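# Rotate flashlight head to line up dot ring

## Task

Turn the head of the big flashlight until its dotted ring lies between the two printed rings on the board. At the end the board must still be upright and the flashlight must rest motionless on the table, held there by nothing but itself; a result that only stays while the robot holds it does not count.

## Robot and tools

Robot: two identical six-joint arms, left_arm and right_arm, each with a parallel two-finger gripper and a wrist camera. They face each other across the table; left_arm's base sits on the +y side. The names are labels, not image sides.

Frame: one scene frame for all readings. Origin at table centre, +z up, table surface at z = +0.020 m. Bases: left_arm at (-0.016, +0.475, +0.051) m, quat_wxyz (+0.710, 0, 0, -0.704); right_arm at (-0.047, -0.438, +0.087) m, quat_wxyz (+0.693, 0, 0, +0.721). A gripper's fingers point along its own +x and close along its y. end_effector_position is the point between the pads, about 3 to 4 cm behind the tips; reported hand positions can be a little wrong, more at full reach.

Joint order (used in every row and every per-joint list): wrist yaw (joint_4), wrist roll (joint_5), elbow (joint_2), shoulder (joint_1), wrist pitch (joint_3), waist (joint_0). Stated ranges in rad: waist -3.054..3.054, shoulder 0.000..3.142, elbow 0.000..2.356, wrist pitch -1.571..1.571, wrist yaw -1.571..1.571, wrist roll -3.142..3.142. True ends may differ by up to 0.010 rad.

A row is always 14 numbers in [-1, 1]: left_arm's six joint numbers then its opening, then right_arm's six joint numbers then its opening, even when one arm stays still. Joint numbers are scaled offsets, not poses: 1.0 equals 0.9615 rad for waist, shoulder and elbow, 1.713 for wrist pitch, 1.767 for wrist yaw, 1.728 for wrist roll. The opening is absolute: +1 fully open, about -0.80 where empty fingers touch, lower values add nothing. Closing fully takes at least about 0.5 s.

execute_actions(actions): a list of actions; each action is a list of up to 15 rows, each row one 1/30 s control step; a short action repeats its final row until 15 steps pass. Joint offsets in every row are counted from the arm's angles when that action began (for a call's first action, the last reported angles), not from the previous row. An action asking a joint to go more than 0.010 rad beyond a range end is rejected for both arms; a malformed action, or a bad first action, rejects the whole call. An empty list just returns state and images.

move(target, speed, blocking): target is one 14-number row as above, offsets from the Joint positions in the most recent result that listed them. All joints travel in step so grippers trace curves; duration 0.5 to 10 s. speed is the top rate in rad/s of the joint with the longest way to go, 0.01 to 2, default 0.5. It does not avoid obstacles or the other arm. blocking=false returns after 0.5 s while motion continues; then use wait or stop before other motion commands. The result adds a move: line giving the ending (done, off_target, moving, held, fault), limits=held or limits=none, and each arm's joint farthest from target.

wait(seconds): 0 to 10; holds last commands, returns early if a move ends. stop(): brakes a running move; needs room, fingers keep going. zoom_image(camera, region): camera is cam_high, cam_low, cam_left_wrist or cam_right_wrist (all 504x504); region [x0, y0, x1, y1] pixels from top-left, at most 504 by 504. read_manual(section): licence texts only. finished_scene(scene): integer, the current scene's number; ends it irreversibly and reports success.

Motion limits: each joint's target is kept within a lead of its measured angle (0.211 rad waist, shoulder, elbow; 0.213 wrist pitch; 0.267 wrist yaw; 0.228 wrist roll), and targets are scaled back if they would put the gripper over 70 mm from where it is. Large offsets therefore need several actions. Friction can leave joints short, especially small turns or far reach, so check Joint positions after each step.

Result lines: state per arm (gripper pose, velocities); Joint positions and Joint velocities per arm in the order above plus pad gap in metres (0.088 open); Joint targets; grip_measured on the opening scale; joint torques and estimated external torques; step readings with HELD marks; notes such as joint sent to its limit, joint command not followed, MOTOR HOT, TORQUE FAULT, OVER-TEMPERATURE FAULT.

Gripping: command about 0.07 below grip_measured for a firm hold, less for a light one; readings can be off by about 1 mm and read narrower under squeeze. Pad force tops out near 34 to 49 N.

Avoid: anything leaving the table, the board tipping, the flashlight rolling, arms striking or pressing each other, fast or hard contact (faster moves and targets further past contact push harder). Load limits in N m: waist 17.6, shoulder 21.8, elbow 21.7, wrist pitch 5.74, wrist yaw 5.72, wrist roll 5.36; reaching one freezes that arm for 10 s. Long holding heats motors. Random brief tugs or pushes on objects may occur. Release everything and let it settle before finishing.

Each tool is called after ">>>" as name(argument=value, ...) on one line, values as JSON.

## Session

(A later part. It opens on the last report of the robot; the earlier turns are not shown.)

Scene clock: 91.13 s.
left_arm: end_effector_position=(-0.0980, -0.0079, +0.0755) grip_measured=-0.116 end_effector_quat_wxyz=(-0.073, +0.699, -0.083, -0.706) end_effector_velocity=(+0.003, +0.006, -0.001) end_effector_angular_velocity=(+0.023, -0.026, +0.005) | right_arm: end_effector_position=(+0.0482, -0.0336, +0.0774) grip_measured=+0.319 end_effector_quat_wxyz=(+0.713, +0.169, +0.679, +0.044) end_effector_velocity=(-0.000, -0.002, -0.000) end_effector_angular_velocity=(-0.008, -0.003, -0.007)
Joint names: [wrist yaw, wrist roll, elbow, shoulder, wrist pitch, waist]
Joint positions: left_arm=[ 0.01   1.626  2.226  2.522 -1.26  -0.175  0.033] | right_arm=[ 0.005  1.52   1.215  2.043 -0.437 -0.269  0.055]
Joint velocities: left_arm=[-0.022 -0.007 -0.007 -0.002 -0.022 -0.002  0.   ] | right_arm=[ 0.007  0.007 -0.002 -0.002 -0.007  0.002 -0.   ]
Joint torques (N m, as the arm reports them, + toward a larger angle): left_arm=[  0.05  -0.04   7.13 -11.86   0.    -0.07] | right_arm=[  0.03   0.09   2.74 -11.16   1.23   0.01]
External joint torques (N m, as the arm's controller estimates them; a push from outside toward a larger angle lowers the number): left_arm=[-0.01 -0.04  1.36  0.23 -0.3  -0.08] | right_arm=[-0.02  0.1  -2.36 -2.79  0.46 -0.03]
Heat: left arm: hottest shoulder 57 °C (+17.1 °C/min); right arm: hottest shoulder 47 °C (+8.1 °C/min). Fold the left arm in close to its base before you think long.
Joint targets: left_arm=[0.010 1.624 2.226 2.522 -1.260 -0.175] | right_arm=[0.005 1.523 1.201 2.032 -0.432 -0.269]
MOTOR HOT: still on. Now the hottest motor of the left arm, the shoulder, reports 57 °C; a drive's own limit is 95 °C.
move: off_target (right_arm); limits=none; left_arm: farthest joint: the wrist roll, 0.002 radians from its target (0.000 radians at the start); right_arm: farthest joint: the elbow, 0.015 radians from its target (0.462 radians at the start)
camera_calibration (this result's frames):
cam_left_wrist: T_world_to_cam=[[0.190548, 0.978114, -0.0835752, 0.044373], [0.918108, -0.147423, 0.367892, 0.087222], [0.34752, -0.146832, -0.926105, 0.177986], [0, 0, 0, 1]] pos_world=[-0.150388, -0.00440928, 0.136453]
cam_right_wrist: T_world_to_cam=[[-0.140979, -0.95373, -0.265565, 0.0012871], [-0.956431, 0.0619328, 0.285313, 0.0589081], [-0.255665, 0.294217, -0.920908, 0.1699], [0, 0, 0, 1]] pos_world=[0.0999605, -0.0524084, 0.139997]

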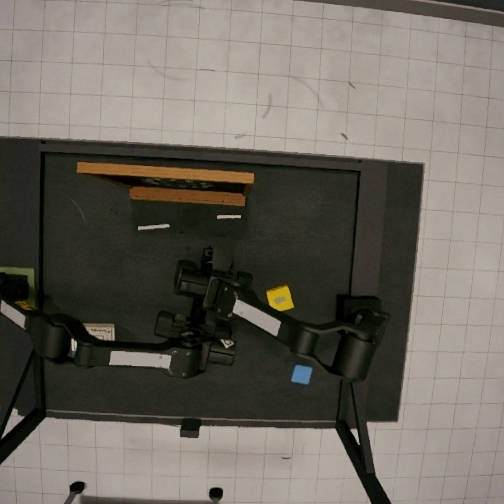

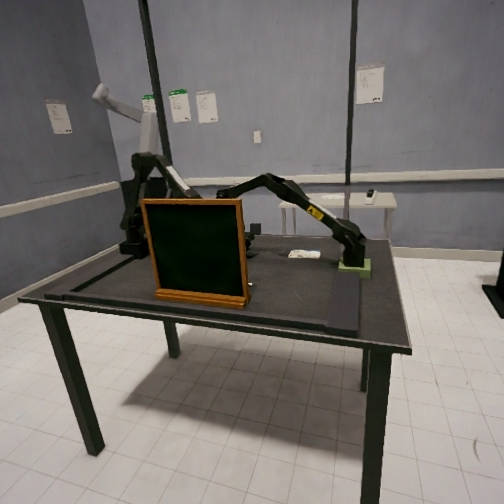

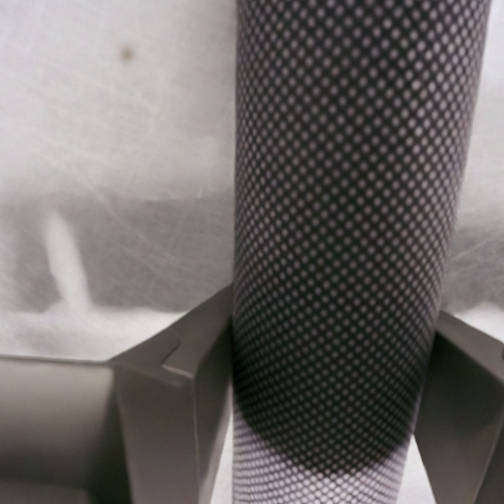

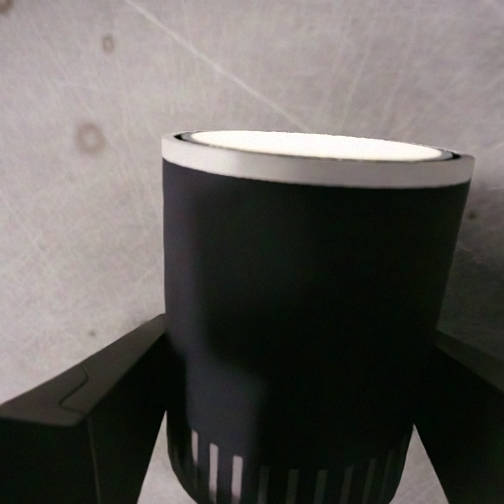

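>>> execute_actions(actions=[[[0,0,0,0,0,0,-0.3, 0,0,0,0,0,0,1]]])

>>> move(target=[0,0,0,0,0,0,-0.3, 0,0,0.485,0.25,-0.3,0,1], speed=1.0)

>>> move(target=[0,0,0,0,0,0,-0.3, 0,0,0.44,0.28,-0.255,0,1], speed=1.0)

>>> execute_actions(actions=[[[0,0,0,0,0,0,-0.3, 0,0,0,0,0,0,0.5]],[[0,0,0,0,0,0,-0.3, 0,0,0,0,0,0,0.05]],[[0,0,0,0,0,0,-0.3, 0,0,0,0,0,0,0.05]]])

>>> move(target=[0,0,0,0,0,0,-0.3, 0,0,-0.43,-0.28,0.25,0,0.05], speed=0.6)

>>> move(target=[0,0,0,0,0,0,-0.3, 0,0,-0.48,-0.255,0.31,0,0.05], speed=0.6)

>>> zoom_image(camera="cam_high", region=[130,165,220,205])

Scene clock: 97.27 s.
left_arm: end_effector_position=(-0.0980, -0.0079, +0.0755) grip_measured=-0.116 end_effector_quat_wxyz=(-0.073, +0.699, -0.083, -0.706) end_effector_velocity=(+0.003, +0.004, +0.002) end_effector_angular_velocity=(+0.013, -0.024, +0.005) | right_arm: end_effector_position=(+0.0482, -0.0333, +0.0775) grip_measured=+0.983 end_effector_quat_wxyz=(+0.713, +0.169, +0.679, +0.045) end_effector_velocity=(-0.004, -0.006, -0.003) end_effector_angular_velocity=(-0.025, +0.011, +0.012)
Joint names: [wrist yaw, wrist roll, elbow, shoulder, wrist pitch, waist]
Joint positions: left_arm=[ 0.01   1.626  2.226  2.522 -1.26  -0.175  0.033] | right_arm=[ 0.005  1.52   1.215  2.043 -0.435 -0.269  0.087]
Joint velocities: left_arm=[-0.022 -0.007  0.002 -0.002 -0.022 -0.002 -0.   ] | right_arm=[-0.007 -0.007 -0.007 -0.002 -0.022  0.002  0.005]
Joint torques (N m, as the arm reports them, + toward a larger angle): left_arm=[  0.05  -0.02   7.3  -11.86   0.01   0.  ] | right_arm=[ 0.03  0.    4.34 -9.72  0.82  0.02]
External joint torques (N m, as the arm's controller estimates them; a push from outside toward a larger angle lowers the number): left_arm=[-0.02 -0.02  1.39  0.47 -0.32  0.1 ] | right_arm=[-0.03  0.02 -0.73 -1.34  0.07 -0.02]
Heat: left arm: hottest shoulder 58 °C (+16.1 °C/min); right arm: hottest shoulder 48 °C (+8.0 °C/min). Fold the left arm in close to its base before you think long.
Joint targets: left_arm=[0.010 1.626 2.226 2.522 -1.260 -0.175] | right_arm=[0.005 1.520 1.215 2.043 -0.436 -0.269]
MOTOR HOT: still on. Now the hottest motor of the left arm, the shoulder, reports 58 °C; a drive's own limit is 95 °C.
Step readings (joint positions):
0: left_arm=[0.010 1.626 2.226 2.522 -1.260 -0.175] | right_arm=[0.005 1.520 1.215 2.043 -0.436 -0.269]
1: left_arm=[0.010 1.626 2.226 2.522 -1.260 -0.175] | right_arm=[0.005 1.520 1.215 2.043 -0.436 -0.269]
2: left_arm=[0.010 1.626 2.226 2.522 -1.260 -0.175] | right_arm=[0.005 1.520 1.215 2.043 -0.435 -0.269]
4: left_arm=[0.010 1.626 2.226 2.522 -1.260 -0.175] | right_arm=[0.005 1.520 1.215 2.043 -0.435 -0.269]
8: left_arm=[0.010 1.626 2.226 2.522 -1.260 -0.175] | right_arm=[0.005 1.520 1.215 2.043 -0.435 -0.269]
15: Joint positions above
camera_calibration (this result's frames):
cam_left_wrist: T_world_to_cam=[[0.190548, 0.978114, -0.0835752, 0.044373], [0.918108, -0.147423, 0.367892, 0.087222], [0.34752, -0.146832, -0.926105, 0.177986], [0, 0, 0, 1]] pos_world=[-0.150388, -0.00440928, 0.136453]
cam_right_wrist: T_world_to_cam=[[-0.140886, -0.953334, -0.26703, 0.00166719], [-0.95653, 0.061509, 0.285074, 0.0589113], [-0.255346, 0.295586, -0.920558, 0.169986], [0, 0, 0, 1]] pos_world=[0.0999905, -0.0522796, 0.140133]

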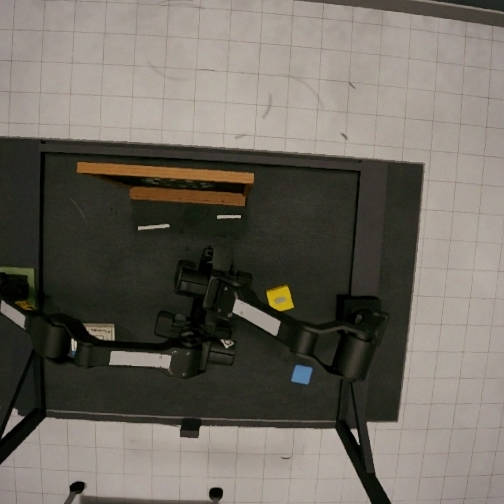

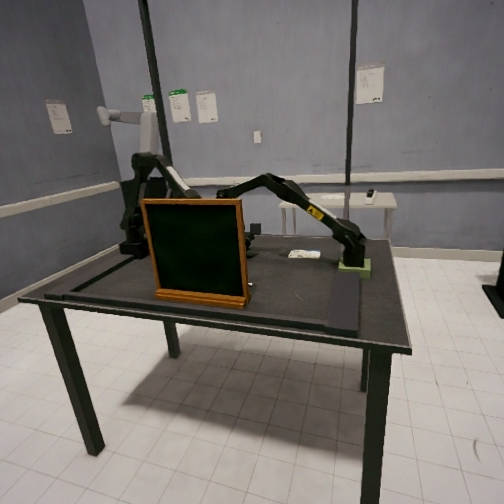

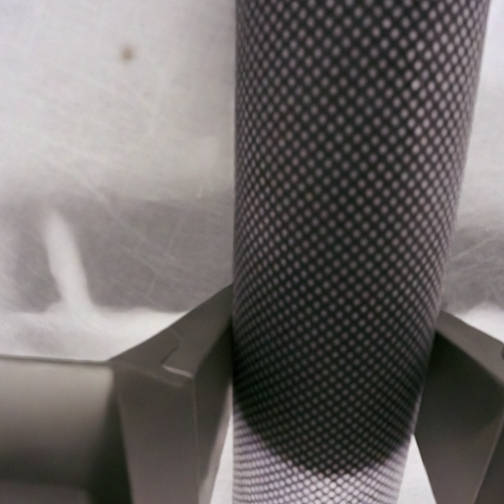

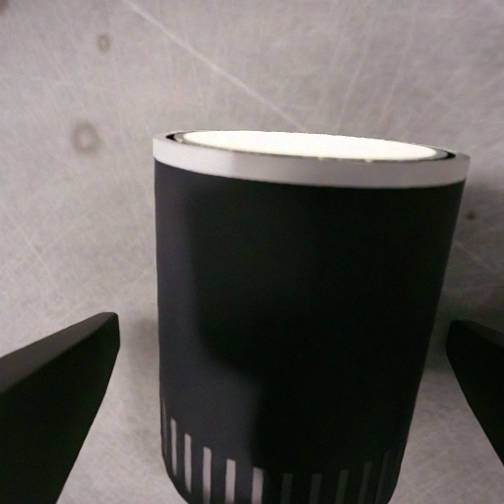

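Scene clock: 98.57 s.
left_arm: end_effector_position=(-0.0980, -0.0079, +0.0755) grip_measured=-0.116 end_effector_quat_wxyz=(-0.073, +0.699, -0.083, -0.706) end_effector_velocity=(+0.001, +0.005, +0.000) end_effector_angular_velocity=(+0.021, -0.011, +0.005) | right_arm: end_effector_position=(+0.0515, -0.0192, +0.0856) grip_measured=+0.993 end_effector_quat_wxyz=(+0.707, +0.071, +0.701, -0.055) end_effector_velocity=(-0.000, -0.001, +0.002) end_effector_angular_velocity=(-0.001, +0.007, +0.020)
Joint names: [wrist yaw, wrist roll, elbow, shoulder, wrist pitch, waist]
Joint positions: left_arm=[ 0.01   1.626  2.226  2.522 -1.26  -0.175  0.033] | right_arm=[ 0.005  1.52   1.667  2.268 -0.947 -0.269  0.088]
Joint velocities: left_arm=[-0.007 -0.007 -0.002 -0.002 -0.022 -0.002 -0.   ] | right_arm=[-0.007 -0.022  0.002 -0.002 -0.007 -0.002 -0.   ]
Joint torques (N m, as the arm reports them, + toward a larger angle): left_arm=[  0.08  -0.02   7.18 -11.69   0.05  -0.09] | right_arm=[ 0.03  0.01  5.88 -9.26  0.21  0.02]
External joint torques (N m, as the arm's controller estimates them; a push from outside toward a larger angle lowers the number): left_arm=[ 0.02 -0.02  1.35  0.52 -0.25 -0.16] | right_arm=[-0.03  0.01  0.6   0.65 -0.14  0.04]
Heat: left arm: hottest shoulder 58 °C (+15.0 °C/min); right arm: hottest shoulder 48 °C (+8.0 °C/min). Fold the left arm in close to its base before you think long.
Joint targets: left_arm=[0.010 1.626 2.226 2.522 -1.260 -0.175] | right_arm=[0.005 1.520 1.681 2.284 -0.949 -0.269]
MOTOR HOT: still on. Now the hottest motor of the left arm, the shoulder, reports 58 °C; a drive's own limit is 95 °C.
move: off_target (right_arm); limits=none; left_arm: farthest joint: the waist, 0.000 radians from its target (0.000 radians at the start); right_arm: farthest joint: the shoulder, 0.016 radians from its target (0.240 radians at the start)
camera_calibration (this result's frames):
cam_left_wrist: T_world_to_cam=[[0.190548, 0.978114, -0.0835752, 0.044373], [0.918108, -0.147423, 0.367892, 0.087222], [0.34752, -0.146832, -0.926105, 0.177986], [0, 0, 0, 1]] pos_world=[-0.150388, -0.00440928, 0.136453]
cam_right_wrist: T_world_to_cam=[[-0.149135, -0.988732, 0.0129756, -0.00642703], [-0.936958, 0.145496, 0.317712, 0.0567051], [-0.31602, 0.0352246, -0.948098, 0.174563], [0, 0, 0, 1]] pos_world=[0.107337, -0.0207539, 0.14757]

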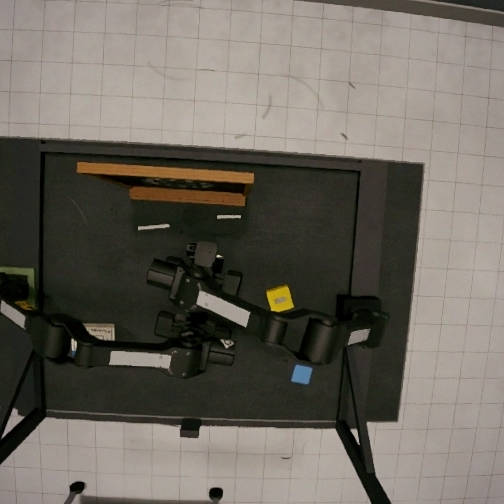

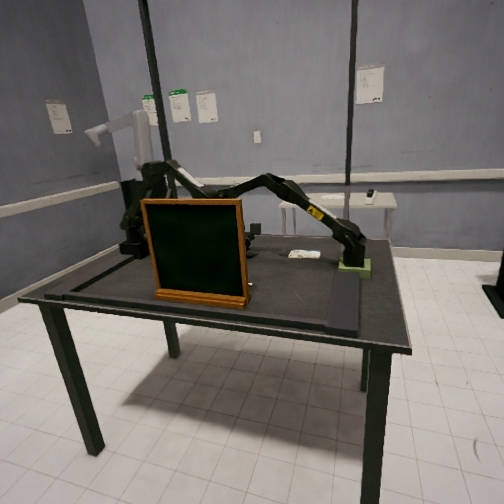

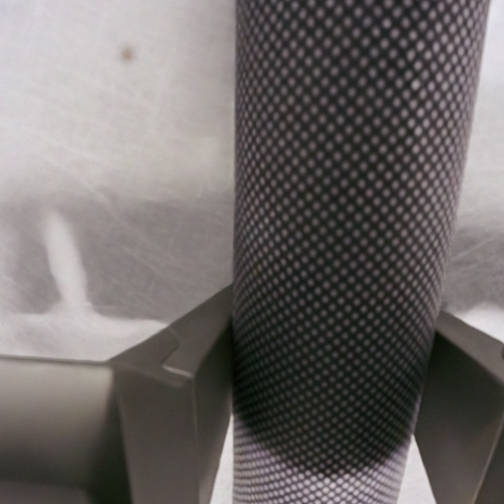

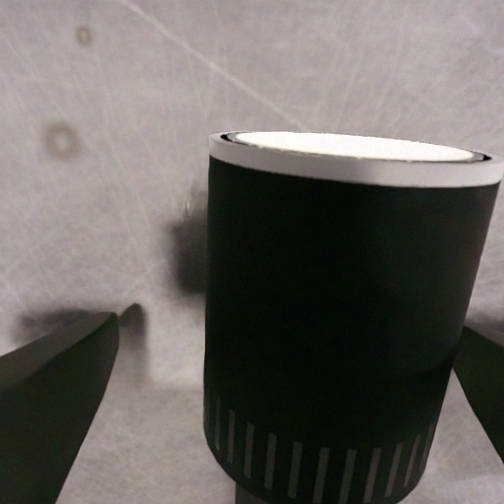

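Scene clock: 99.80 s.
left_arm: end_effector_position=(-0.0980, -0.0079, +0.0755) grip_measured=-0.116 end_effector_quat_wxyz=(-0.073, +0.699, -0.083, -0.706) end_effector_velocity=(+0.005, +0.001, +0.003) end_effector_angular_velocity=(-0.001, -0.022, +0.010) | right_arm: end_effector_position=(+0.0507, -0.0227, +0.0818) grip_measured=+0.993 end_effector_quat_wxyz=(-0.688, +0.027, -0.710, +0.151) end_effector_velocity=(-0.000, -0.002, +0.001) end_effector_angular_velocity=(-0.004, +0.014, +0.017)
Joint names: [wrist yaw, wrist roll, elbow, shoulder, wrist pitch, waist]
Joint positions: left_arm=[ 0.01   1.626  2.226  2.522 -1.26  -0.175  0.033] | right_arm=[ 0.005  1.52   2.076  2.52  -1.38  -0.269  0.088]
Joint velocities: left_arm=[-0.022 -0.007 -0.002 -0.007 -0.007  0.002  0.   ] | right_arm=[-0.007 -0.022 -0.002 -0.002 -0.007 -0.002 -0.   ]
Joint torques (N m, as the arm reports them, + toward a larger angle): left_arm=[  0.07   0.     7.23 -11.81   0.01  -0.03] | right_arm=[  0.03   0.02   5.64 -10.41  -0.29   0.02]
External joint torques (N m, as the arm's controller estimates them; a push from outside toward a larger angle lowers the number): left_arm=[ 0.01  0.    1.31  0.6  -0.3  -0.13] | right_arm=[-0.03  0.01  0.67  0.48 -0.14  0.03]
Heat: left arm: hottest shoulder 58 °C (+14.2 °C/min); right arm: hottest shoulder 48 °C (+8.1 °C/min). Fold the left arm in close to its base before you think long.
Joint targets: left_arm=[0.010 1.626 2.226 2.522 -1.260 -0.175] | right_arm=[0.005 1.520 2.090 2.537 -1.383 -0.269]
MOTOR HOT: still on. Now the hottest motor of the left arm, the shoulder, reports 58 °C; a drive's own limit is 95 °C.
move: off_target (right_arm); limits=none; left_arm: farthest joint: the waist, 0.000 radians from its target (0.000 radians at the start); right_arm: farthest joint: the shoulder, 0.017 radians from its target (0.269 radians at the start)
camera_calibration (this result's frames):
cam_left_wrist: T_world_to_cam=[[0.190548, 0.978114, -0.0835752, 0.044373], [0.918108, -0.147423, 0.367892, 0.087222], [0.34752, -0.146832, -0.926105, 0.177986], [0, 0, 0, 1]] pos_world=[-0.150388, -0.00440928, 0.136453]
cam_right_wrist: T_world_to_cam=[[-0.139709, -0.948284, 0.285024, -0.0318551], [-0.916628, 0.232732, 0.325005, 0.0580105], [-0.374531, -0.215855, -0.901739, 0.16428], [0, 0, 0, 1]] pos_world=[0.110252, -0.00824786, 0.138363]

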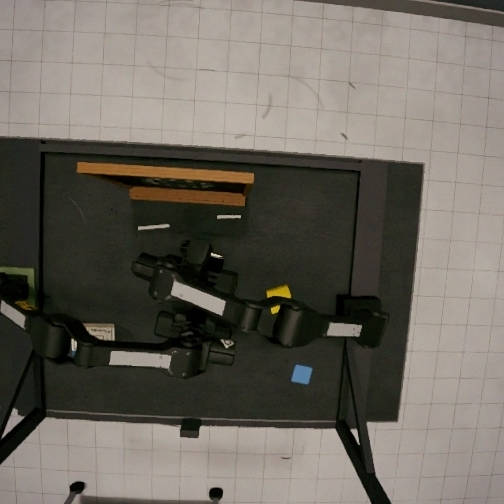

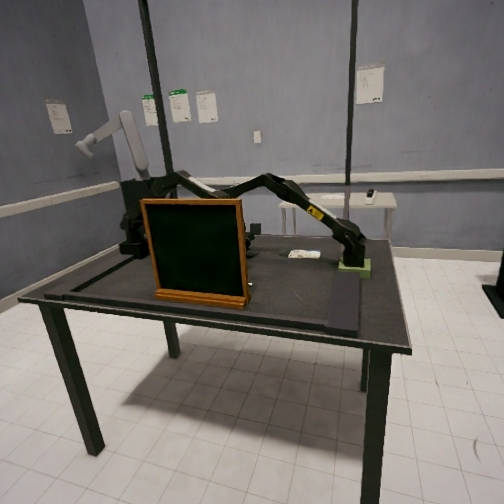

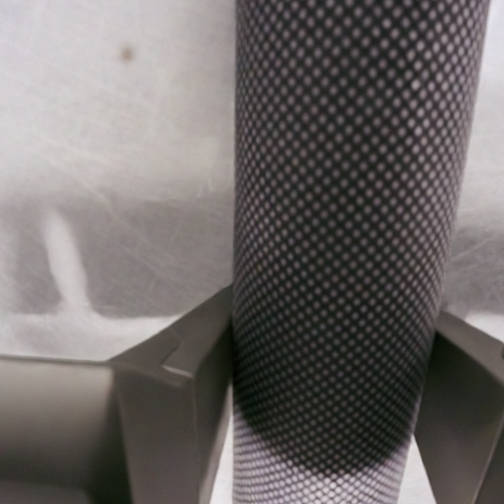

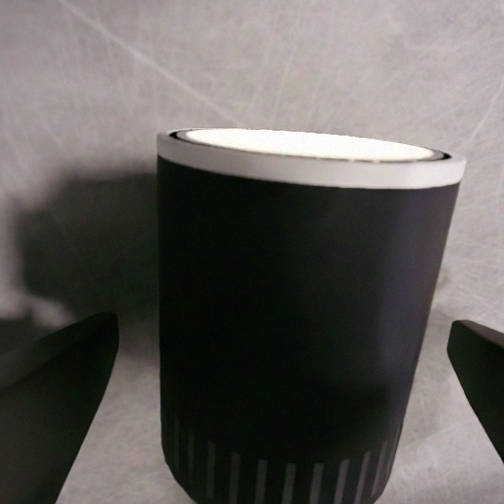

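Scene clock: 101.30 s.
left_arm: end_effector_position=(-0.0980, -0.0080, +0.0755) grip_measured=-0.116 end_effector_quat_wxyz=(-0.073, +0.699, -0.084, -0.706) end_effector_velocity=(+0.000, +0.003, +0.002) end_effector_angular_velocity=(+0.006, -0.009, -0.010) | right_arm: end_effector_position=(+0.0508, -0.0221, +0.0816) grip_measured=+0.322 end_effector_quat_wxyz=(-0.688, +0.025, -0.709, +0.150) end_effector_velocity=(+0.000, +0.001, -0.002) end_effector_angular_velocity=(+0.005, +0.012, +0.017)
Joint names: [wrist yaw, wrist roll, elbow, shoulder, wrist pitch, waist]
Joint positions: left_arm=[ 0.01   1.628  2.226  2.522 -1.259 -0.175  0.033] | right_arm=[ 0.005  1.52   2.076  2.52  -1.377 -0.269  0.055]
Joint velocities: left_arm=[-0.007  0.007 -0.007 -0.007 -0.007 -0.002 -0.   ] | right_arm=[-0.007 -0.022 -0.002  0.002  0.007 -0.002 -0.   ]
Joint torques (N m, as the arm reports them, + toward a larger angle): left_arm=[  0.05   0.02   7.06 -11.83   0.02   0.05] | right_arm=[  0.03   0.02   4.15 -12.34  -0.13   0.02]
External joint torques (N m, as the arm's controller estimates them; a push from outside toward a larger angle lowers the number): left_arm=[-0.02  0.02  1.26  0.34 -0.28  0.14] | right_arm=[-0.03  0.01 -0.78 -1.55  0.01  0.03]
External joint torques at the end of the 1st action: left_arm=[-0.02  0.02  1.3   0.46 -0.25 -0.3 ] | right_arm=[-0.03  0.01 -0.8  -1.49  0.04  0.11]
External joint torques at the end of the 2nd action: left_arm=[ 0.   -0.07  1.17  0.31 -0.37  0.06] | right_arm=[-0.02 -0.01 -0.83 -1.45 -0.21  0.16]
Heat: left arm: hottest shoulder 58 °C (+14.1 °C/min); right arm: hottest shoulder 48 °C (+8.0 °C/min). Fold the left arm in close to its base before you think long.
Joint targets: left_arm=[0.010 1.628 2.226 2.522 -1.259 -0.175] | right_arm=[0.005 1.520 2.076 2.520 -1.378 -0.269]
MOTOR HOT: still on. Now the hottest motor of the left arm, the shoulder, reports 58 °C; a drive's own limit is 95 °C.
Step readings (joint positions; steps 1 to 15: 1st action; 16 to 30: 2nd action; 31 to 45: 3rd action):
0: left_arm=[0.010 1.626 2.226 2.522 -1.260 -0.175] | right_arm=[0.005 1.520 2.076 2.520 -1.380 -0.269]
1: left_arm=[0.010 1.626 2.226 2.522 -1.260 -0.175] | right_arm=[0.005 1.520 2.076 2.520 -1.380 -0.269]
2: left_arm=[0.010 1.626 2.226 2.522 -1.260 -0.175] | right_arm=[0.005 1.520 2.076 2.520 -1.380 -0.269]
4: left_arm=[0.010 1.626 2.226 2.522 -1.260 -0.175] | right_arm=[0.005 1.520 2.076 2.520 -1.380 -0.269]
8: left_arm=[0.010 1.626 2.226 2.522 -1.260 -0.175] | right_arm=[0.005 1.520 2.076 2.520 -1.380 -0.269]
15: left_arm=[0.010 1.626 2.226 2.522 -1.260 -0.175] | right_arm=[0.005 1.520 2.076 2.520 -1.380 -0.269]
16: left_arm=[0.010 1.626 2.226 2.522 -1.260 -0.175] | right_arm=[0.005 1.520 2.076 2.520 -1.380 -0.269]
17: left_arm=[0.010 1.628 2.226 2.522 -1.259 -0.175] | right_arm=[0.005 1.520 2.076 2.520 -1.378 -0.269]
19: left_arm=[0.010 1.628 2.226 2.522 -1.259 -0.175] | right_arm=[0.005 1.520 2.076 2.520 -1.378 -0.269]
23: left_arm=[0.010 1.628 2.226 2.522 -1.259 -0.175] | right_arm=[0.005 1.520 2.076 2.520 -1.378 -0.269]
30: left_arm=[0.010 1.628 2.226 2.522 -1.259 -0.175] | right_arm=[0.005 1.520 2.076 2.520 -1.378 -0.269]
31: left_arm=[0.010 1.628 2.226 2.522 -1.259 -0.175] | right_arm=[0.005 1.520 2.076 2.520 -1.378 -0.269]
32: left_arm=[0.010 1.628 2.226 2.522 -1.259 -0.175] | right_arm=[0.005 1.520 2.076 2.520 -1.378 -0.269]
34: left_arm=[0.010 1.628 2.226 2.522 -1.259 -0.175] | right_arm=[0.005 1.520 2.076 2.520 -1.377 -0.269]
38: left_arm=[0.010 1.628 2.226 2.522 -1.259 -0.175] | right_arm=[0.005 1.520 2.076 2.520 -1.377 -0.269]
45: Joint positions above
camera_calibration (this result's frames):
cam_left_wrist: T_world_to_cam=[[0.192778, 0.97761, -0.0843559, 0.0448126], [0.917803, -0.149237, 0.367922, 0.0871753], [0.347095, -0.148349, -0.926022, 0.177913], [0, 0, 0, 1]] pos_world=[-0.150401, -0.00440608, 0.136458]
cam_right_wrist: T_world_to_cam=[[-0.14066, -0.949012, 0.282119, -0.0309224], [-0.916742, 0.232456, 0.324881, 0.0580623], [-0.373896, -0.212933, -0.902697, 0.164431], [0, 0, 0, 1]] pos_world=[0.110359, -0.00782989, 0.138292]

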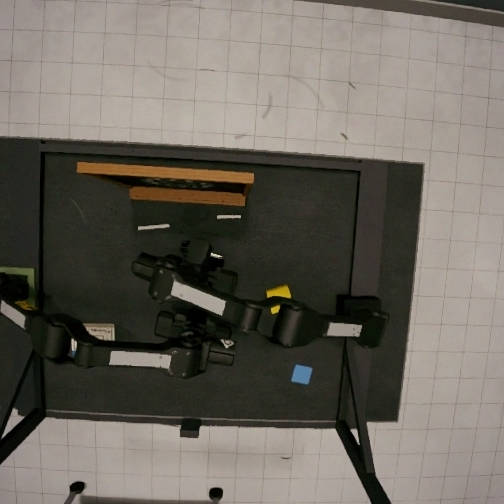

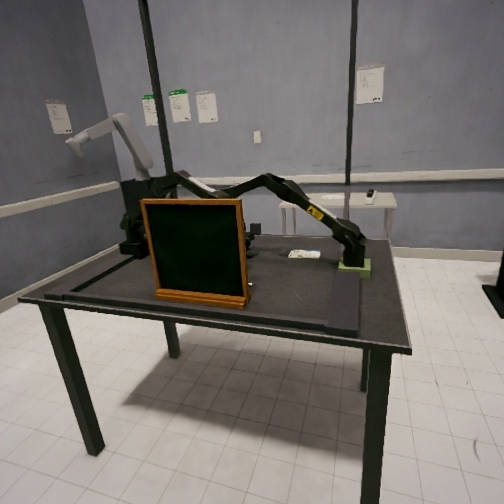

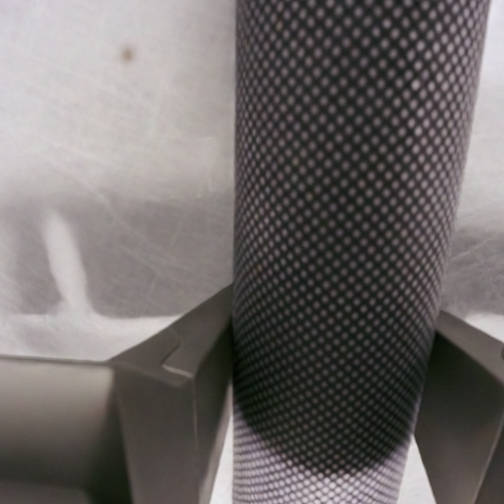

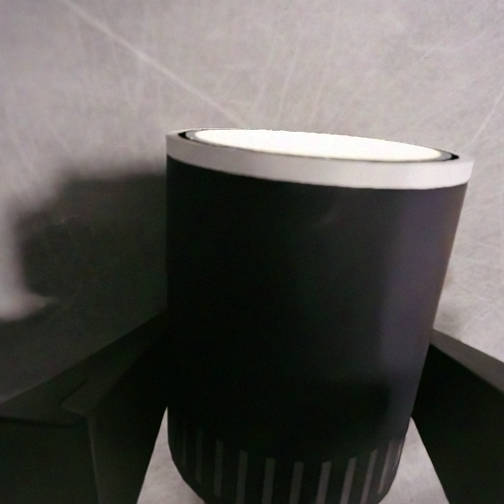

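Scene clock: 102.70 s.
left_arm: end_effector_position=(-0.0980, -0.0076, +0.0755) grip_measured=-0.116 end_effector_quat_wxyz=(-0.073, +0.699, -0.083, -0.707) end_effector_velocity=(-0.003, +0.007, +0.002) end_effector_angular_velocity=(+0.025, +0.018, -0.010) | right_arm: end_effector_position=(+0.0502, -0.0249, +0.0824) grip_measured=+0.322 end_effector_quat_wxyz=(+0.706, +0.059, +0.703, -0.064) end_effector_velocity=(-0.005, -0.003, -0.001) end_effector_angular_velocity=(-0.007, +0.024, -0.005)
Joint names: [wrist yaw, wrist roll, elbow, shoulder, wrist pitch, waist]
Joint positions: left_arm=[ 0.01   1.626  2.226  2.522 -1.261 -0.175  0.033] | right_arm=[ 0.005  1.517  1.664  2.274 -0.967 -0.269  0.055]
Joint velocities: left_arm=[ 0.022  0.007 -0.007 -0.007 -0.022 -0.002 -0.   ] | right_arm=[-0.022  0.007 -0.007 -0.002 -0.007  0.002 -0.   ]
Joint torques (N m, as the arm reports them, + toward a larger angle): left_arm=[  0.08   0.05   7.12 -11.82   0.11   0.  ] | right_arm=[  0.03   0.1    4.14 -14.3    1.77   0.01]
External joint torques (N m, as the arm's controller estimates them; a push from outside toward a larger angle lowers the number): left_arm=[ 0.    0.05  1.26  0.47 -0.18  0.05] | right_arm=[-0.02  0.1  -1.   -4.46  1.51 -0.05]
Heat: left arm: hottest shoulder 59 °C (+14.3 °C/min); right arm: hottest shoulder 48 °C (+7.2 °C/min). Fold the left arm in close to its base before you think long.
Joint targets: left_arm=[0.010 1.628 2.226 2.522 -1.259 -0.175] | right_arm=[0.005 1.520 1.662 2.251 -0.949 -0.269]
MOTOR HOT: still on. Now the hottest motor of the left arm, the shoulder, reports 59 °C; a drive's own limit is 95 °C.
move: off_target (right_arm); limits=none; left_arm: farthest joint: the wrist pitch, 0.002 radians from its target (0.000 radians at the start); right_arm: farthest joint: the shoulder, 0.024 radians from its target (0.269 radians at the start)
camera_calibration (this result's frames):
cam_left_wrist: T_world_to_cam=[[0.190538, 0.978212, -0.0824454, 0.04404], [0.918176, -0.147867, 0.367544, 0.0873047], [0.347345, -0.14573, -0.926344, 0.178035], [0, 0, 0, 1]] pos_world=[-0.150392, -0.00422589, 0.136464]
cam_right_wrist: T_world_to_cam=[[-0.146312, -0.988336, 0.0422561, -0.0148003], [-0.935237, 0.152119, 0.319675, 0.0572284], [-0.322375, 0.00725286, -0.946584, 0.170783], [0, 0, 0, 1]] pos_world=[0.106413, -0.0245719, 0.143992]

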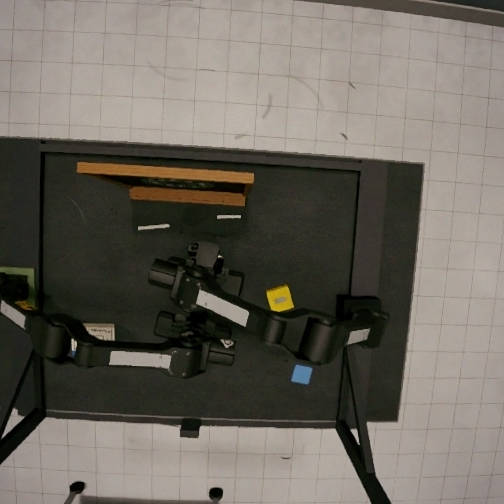

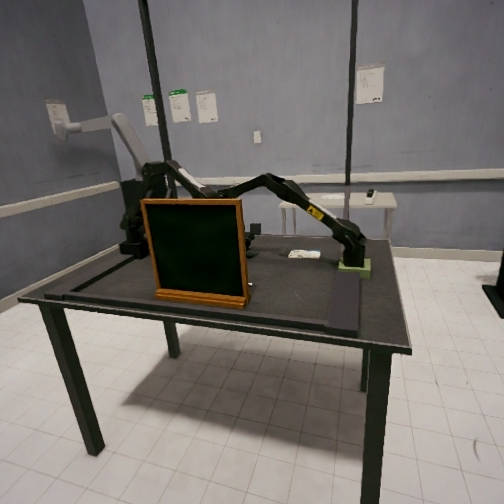

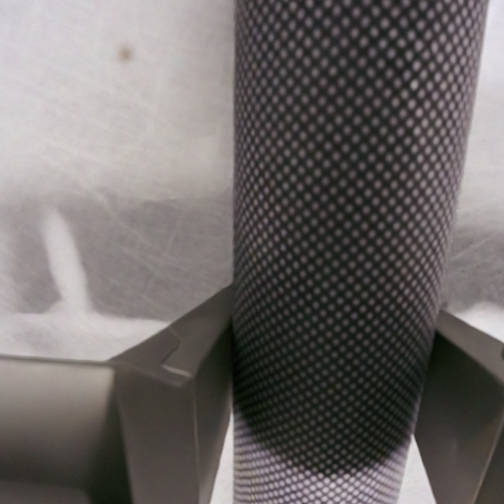

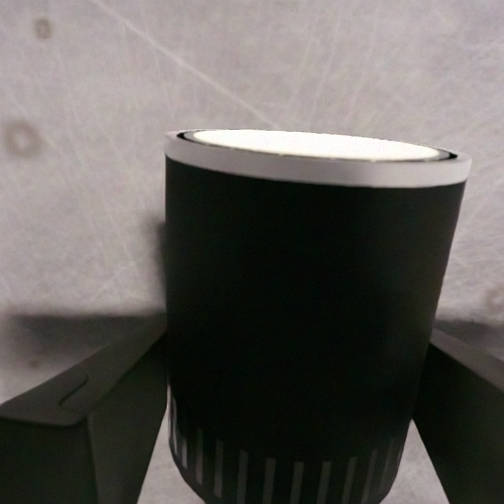

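Scene clock: 104.27 s.
left_arm: end_effector_position=(-0.0980, -0.0076, +0.0755) grip_measured=-0.116 end_effector_quat_wxyz=(-0.073, +0.699, -0.083, -0.707) end_effector_velocity=(-0.000, +0.001, +0.002) end_effector_angular_velocity=(-0.001, -0.022, +0.000) | right_arm: end_effector_position=(+0.0481, -0.0337, +0.0791) grip_measured=+0.322 end_effector_quat_wxyz=(+0.713, +0.167, +0.679, +0.046) end_effector_velocity=(+0.002, -0.003, -0.000) end_effector_angular_velocity=(-0.010, -0.012, +0.016)
Joint names: [wrist yaw, wrist roll, elbow, shoulder, wrist pitch, waist]
Joint positions: left_arm=[ 0.01   1.626  2.226  2.522 -1.261 -0.175  0.033] | right_arm=[ 0.005  1.514  1.217  2.039 -0.442 -0.269  0.055]
Joint velocities: left_arm=[-0.022 -0.007  0.002 -0.002 -0.007 -0.007 -0.   ] | right_arm=[ 0.007 -0.022 -0.002 -0.002 -0.007 -0.002 -0.   ]
Joint torques (N m, as the arm reports them, + toward a larger angle): left_arm=[  0.04  -0.02   7.09 -11.73   0.    -0.08] | right_arm=[  0.03   0.08   2.88 -10.97   1.38   0.02]
External joint torques (N m, as the arm's controller estimates them; a push from outside toward a larger angle lowers the number): left_arm=[-0.03 -0.02  1.19  0.56 -0.33 -0.03] | right_arm=[-0.03  0.1  -2.36 -2.45  0.57  0.08]
Heat: left arm: hottest shoulder 59 °C (+13.2 °C/min); right arm: hottest shoulder 49 °C (+8.1 °C/min). Fold the left arm in close to its base before you think long.
Joint targets: left_arm=[0.010 1.626 2.226 2.522 -1.261 -0.175] | right_arm=[0.005 1.517 1.203 2.029 -0.436 -0.269]
MOTOR HOT: still on. Now the hottest motor of the left arm, the shoulder, reports 59 °C; a drive's own limit is 95 °C.
move: off_target (right_arm); limits=none; left_arm: farthest joint: the waist, 0.000 radians from its target (0.000 radians at the start); right_arm: farthest joint: the elbow, 0.014 radians from its target (0.462 radians at the start)
camera_calibration (this result's frames):
cam_left_wrist: T_world_to_cam=[[0.190911, 0.978139, -0.082449, 0.0440763], [0.918118, -0.148215, 0.367549, 0.0872959], [0.347294, -0.145867, -0.926342, 0.178029], [0, 0, 0, 1]] pos_world=[-0.150391, -0.00420563, 0.136464]
cam_right_wrist: T_world_to_cam=[[-0.135305, -0.954496, -0.265763, 0.00135734], [-0.957255, 0.0567252, 0.283628, 0.0583949], [-0.255646, 0.29278, -0.921371, 0.171506], [0, 0, 0, 1]] pos_world=[0.0999273, -0.0522304, 0.141819]

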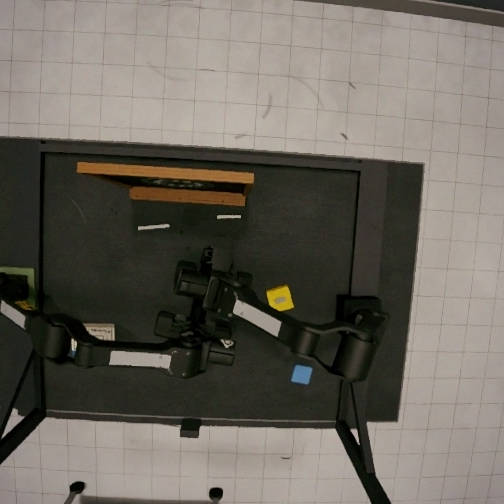

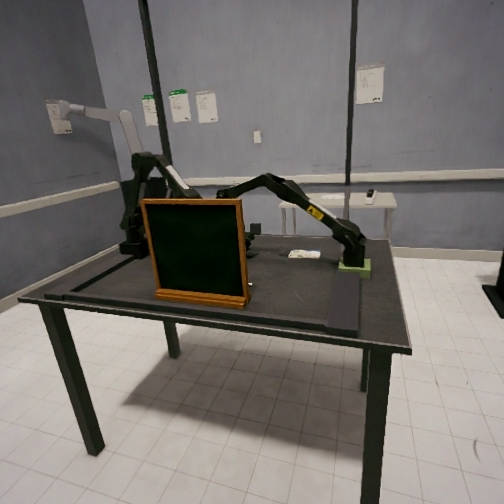

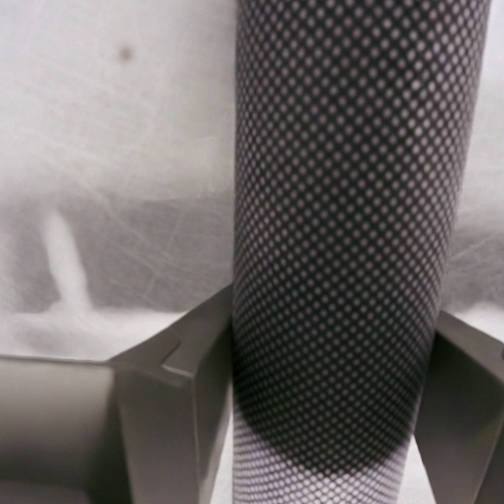

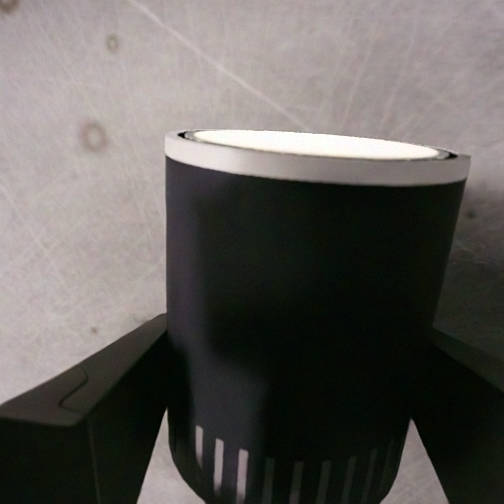

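Region (130, 165, 220, 205) of cam_high's 504x504 image, scaled by 5.600, with more detail than that image has.

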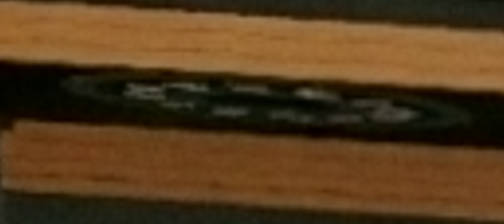

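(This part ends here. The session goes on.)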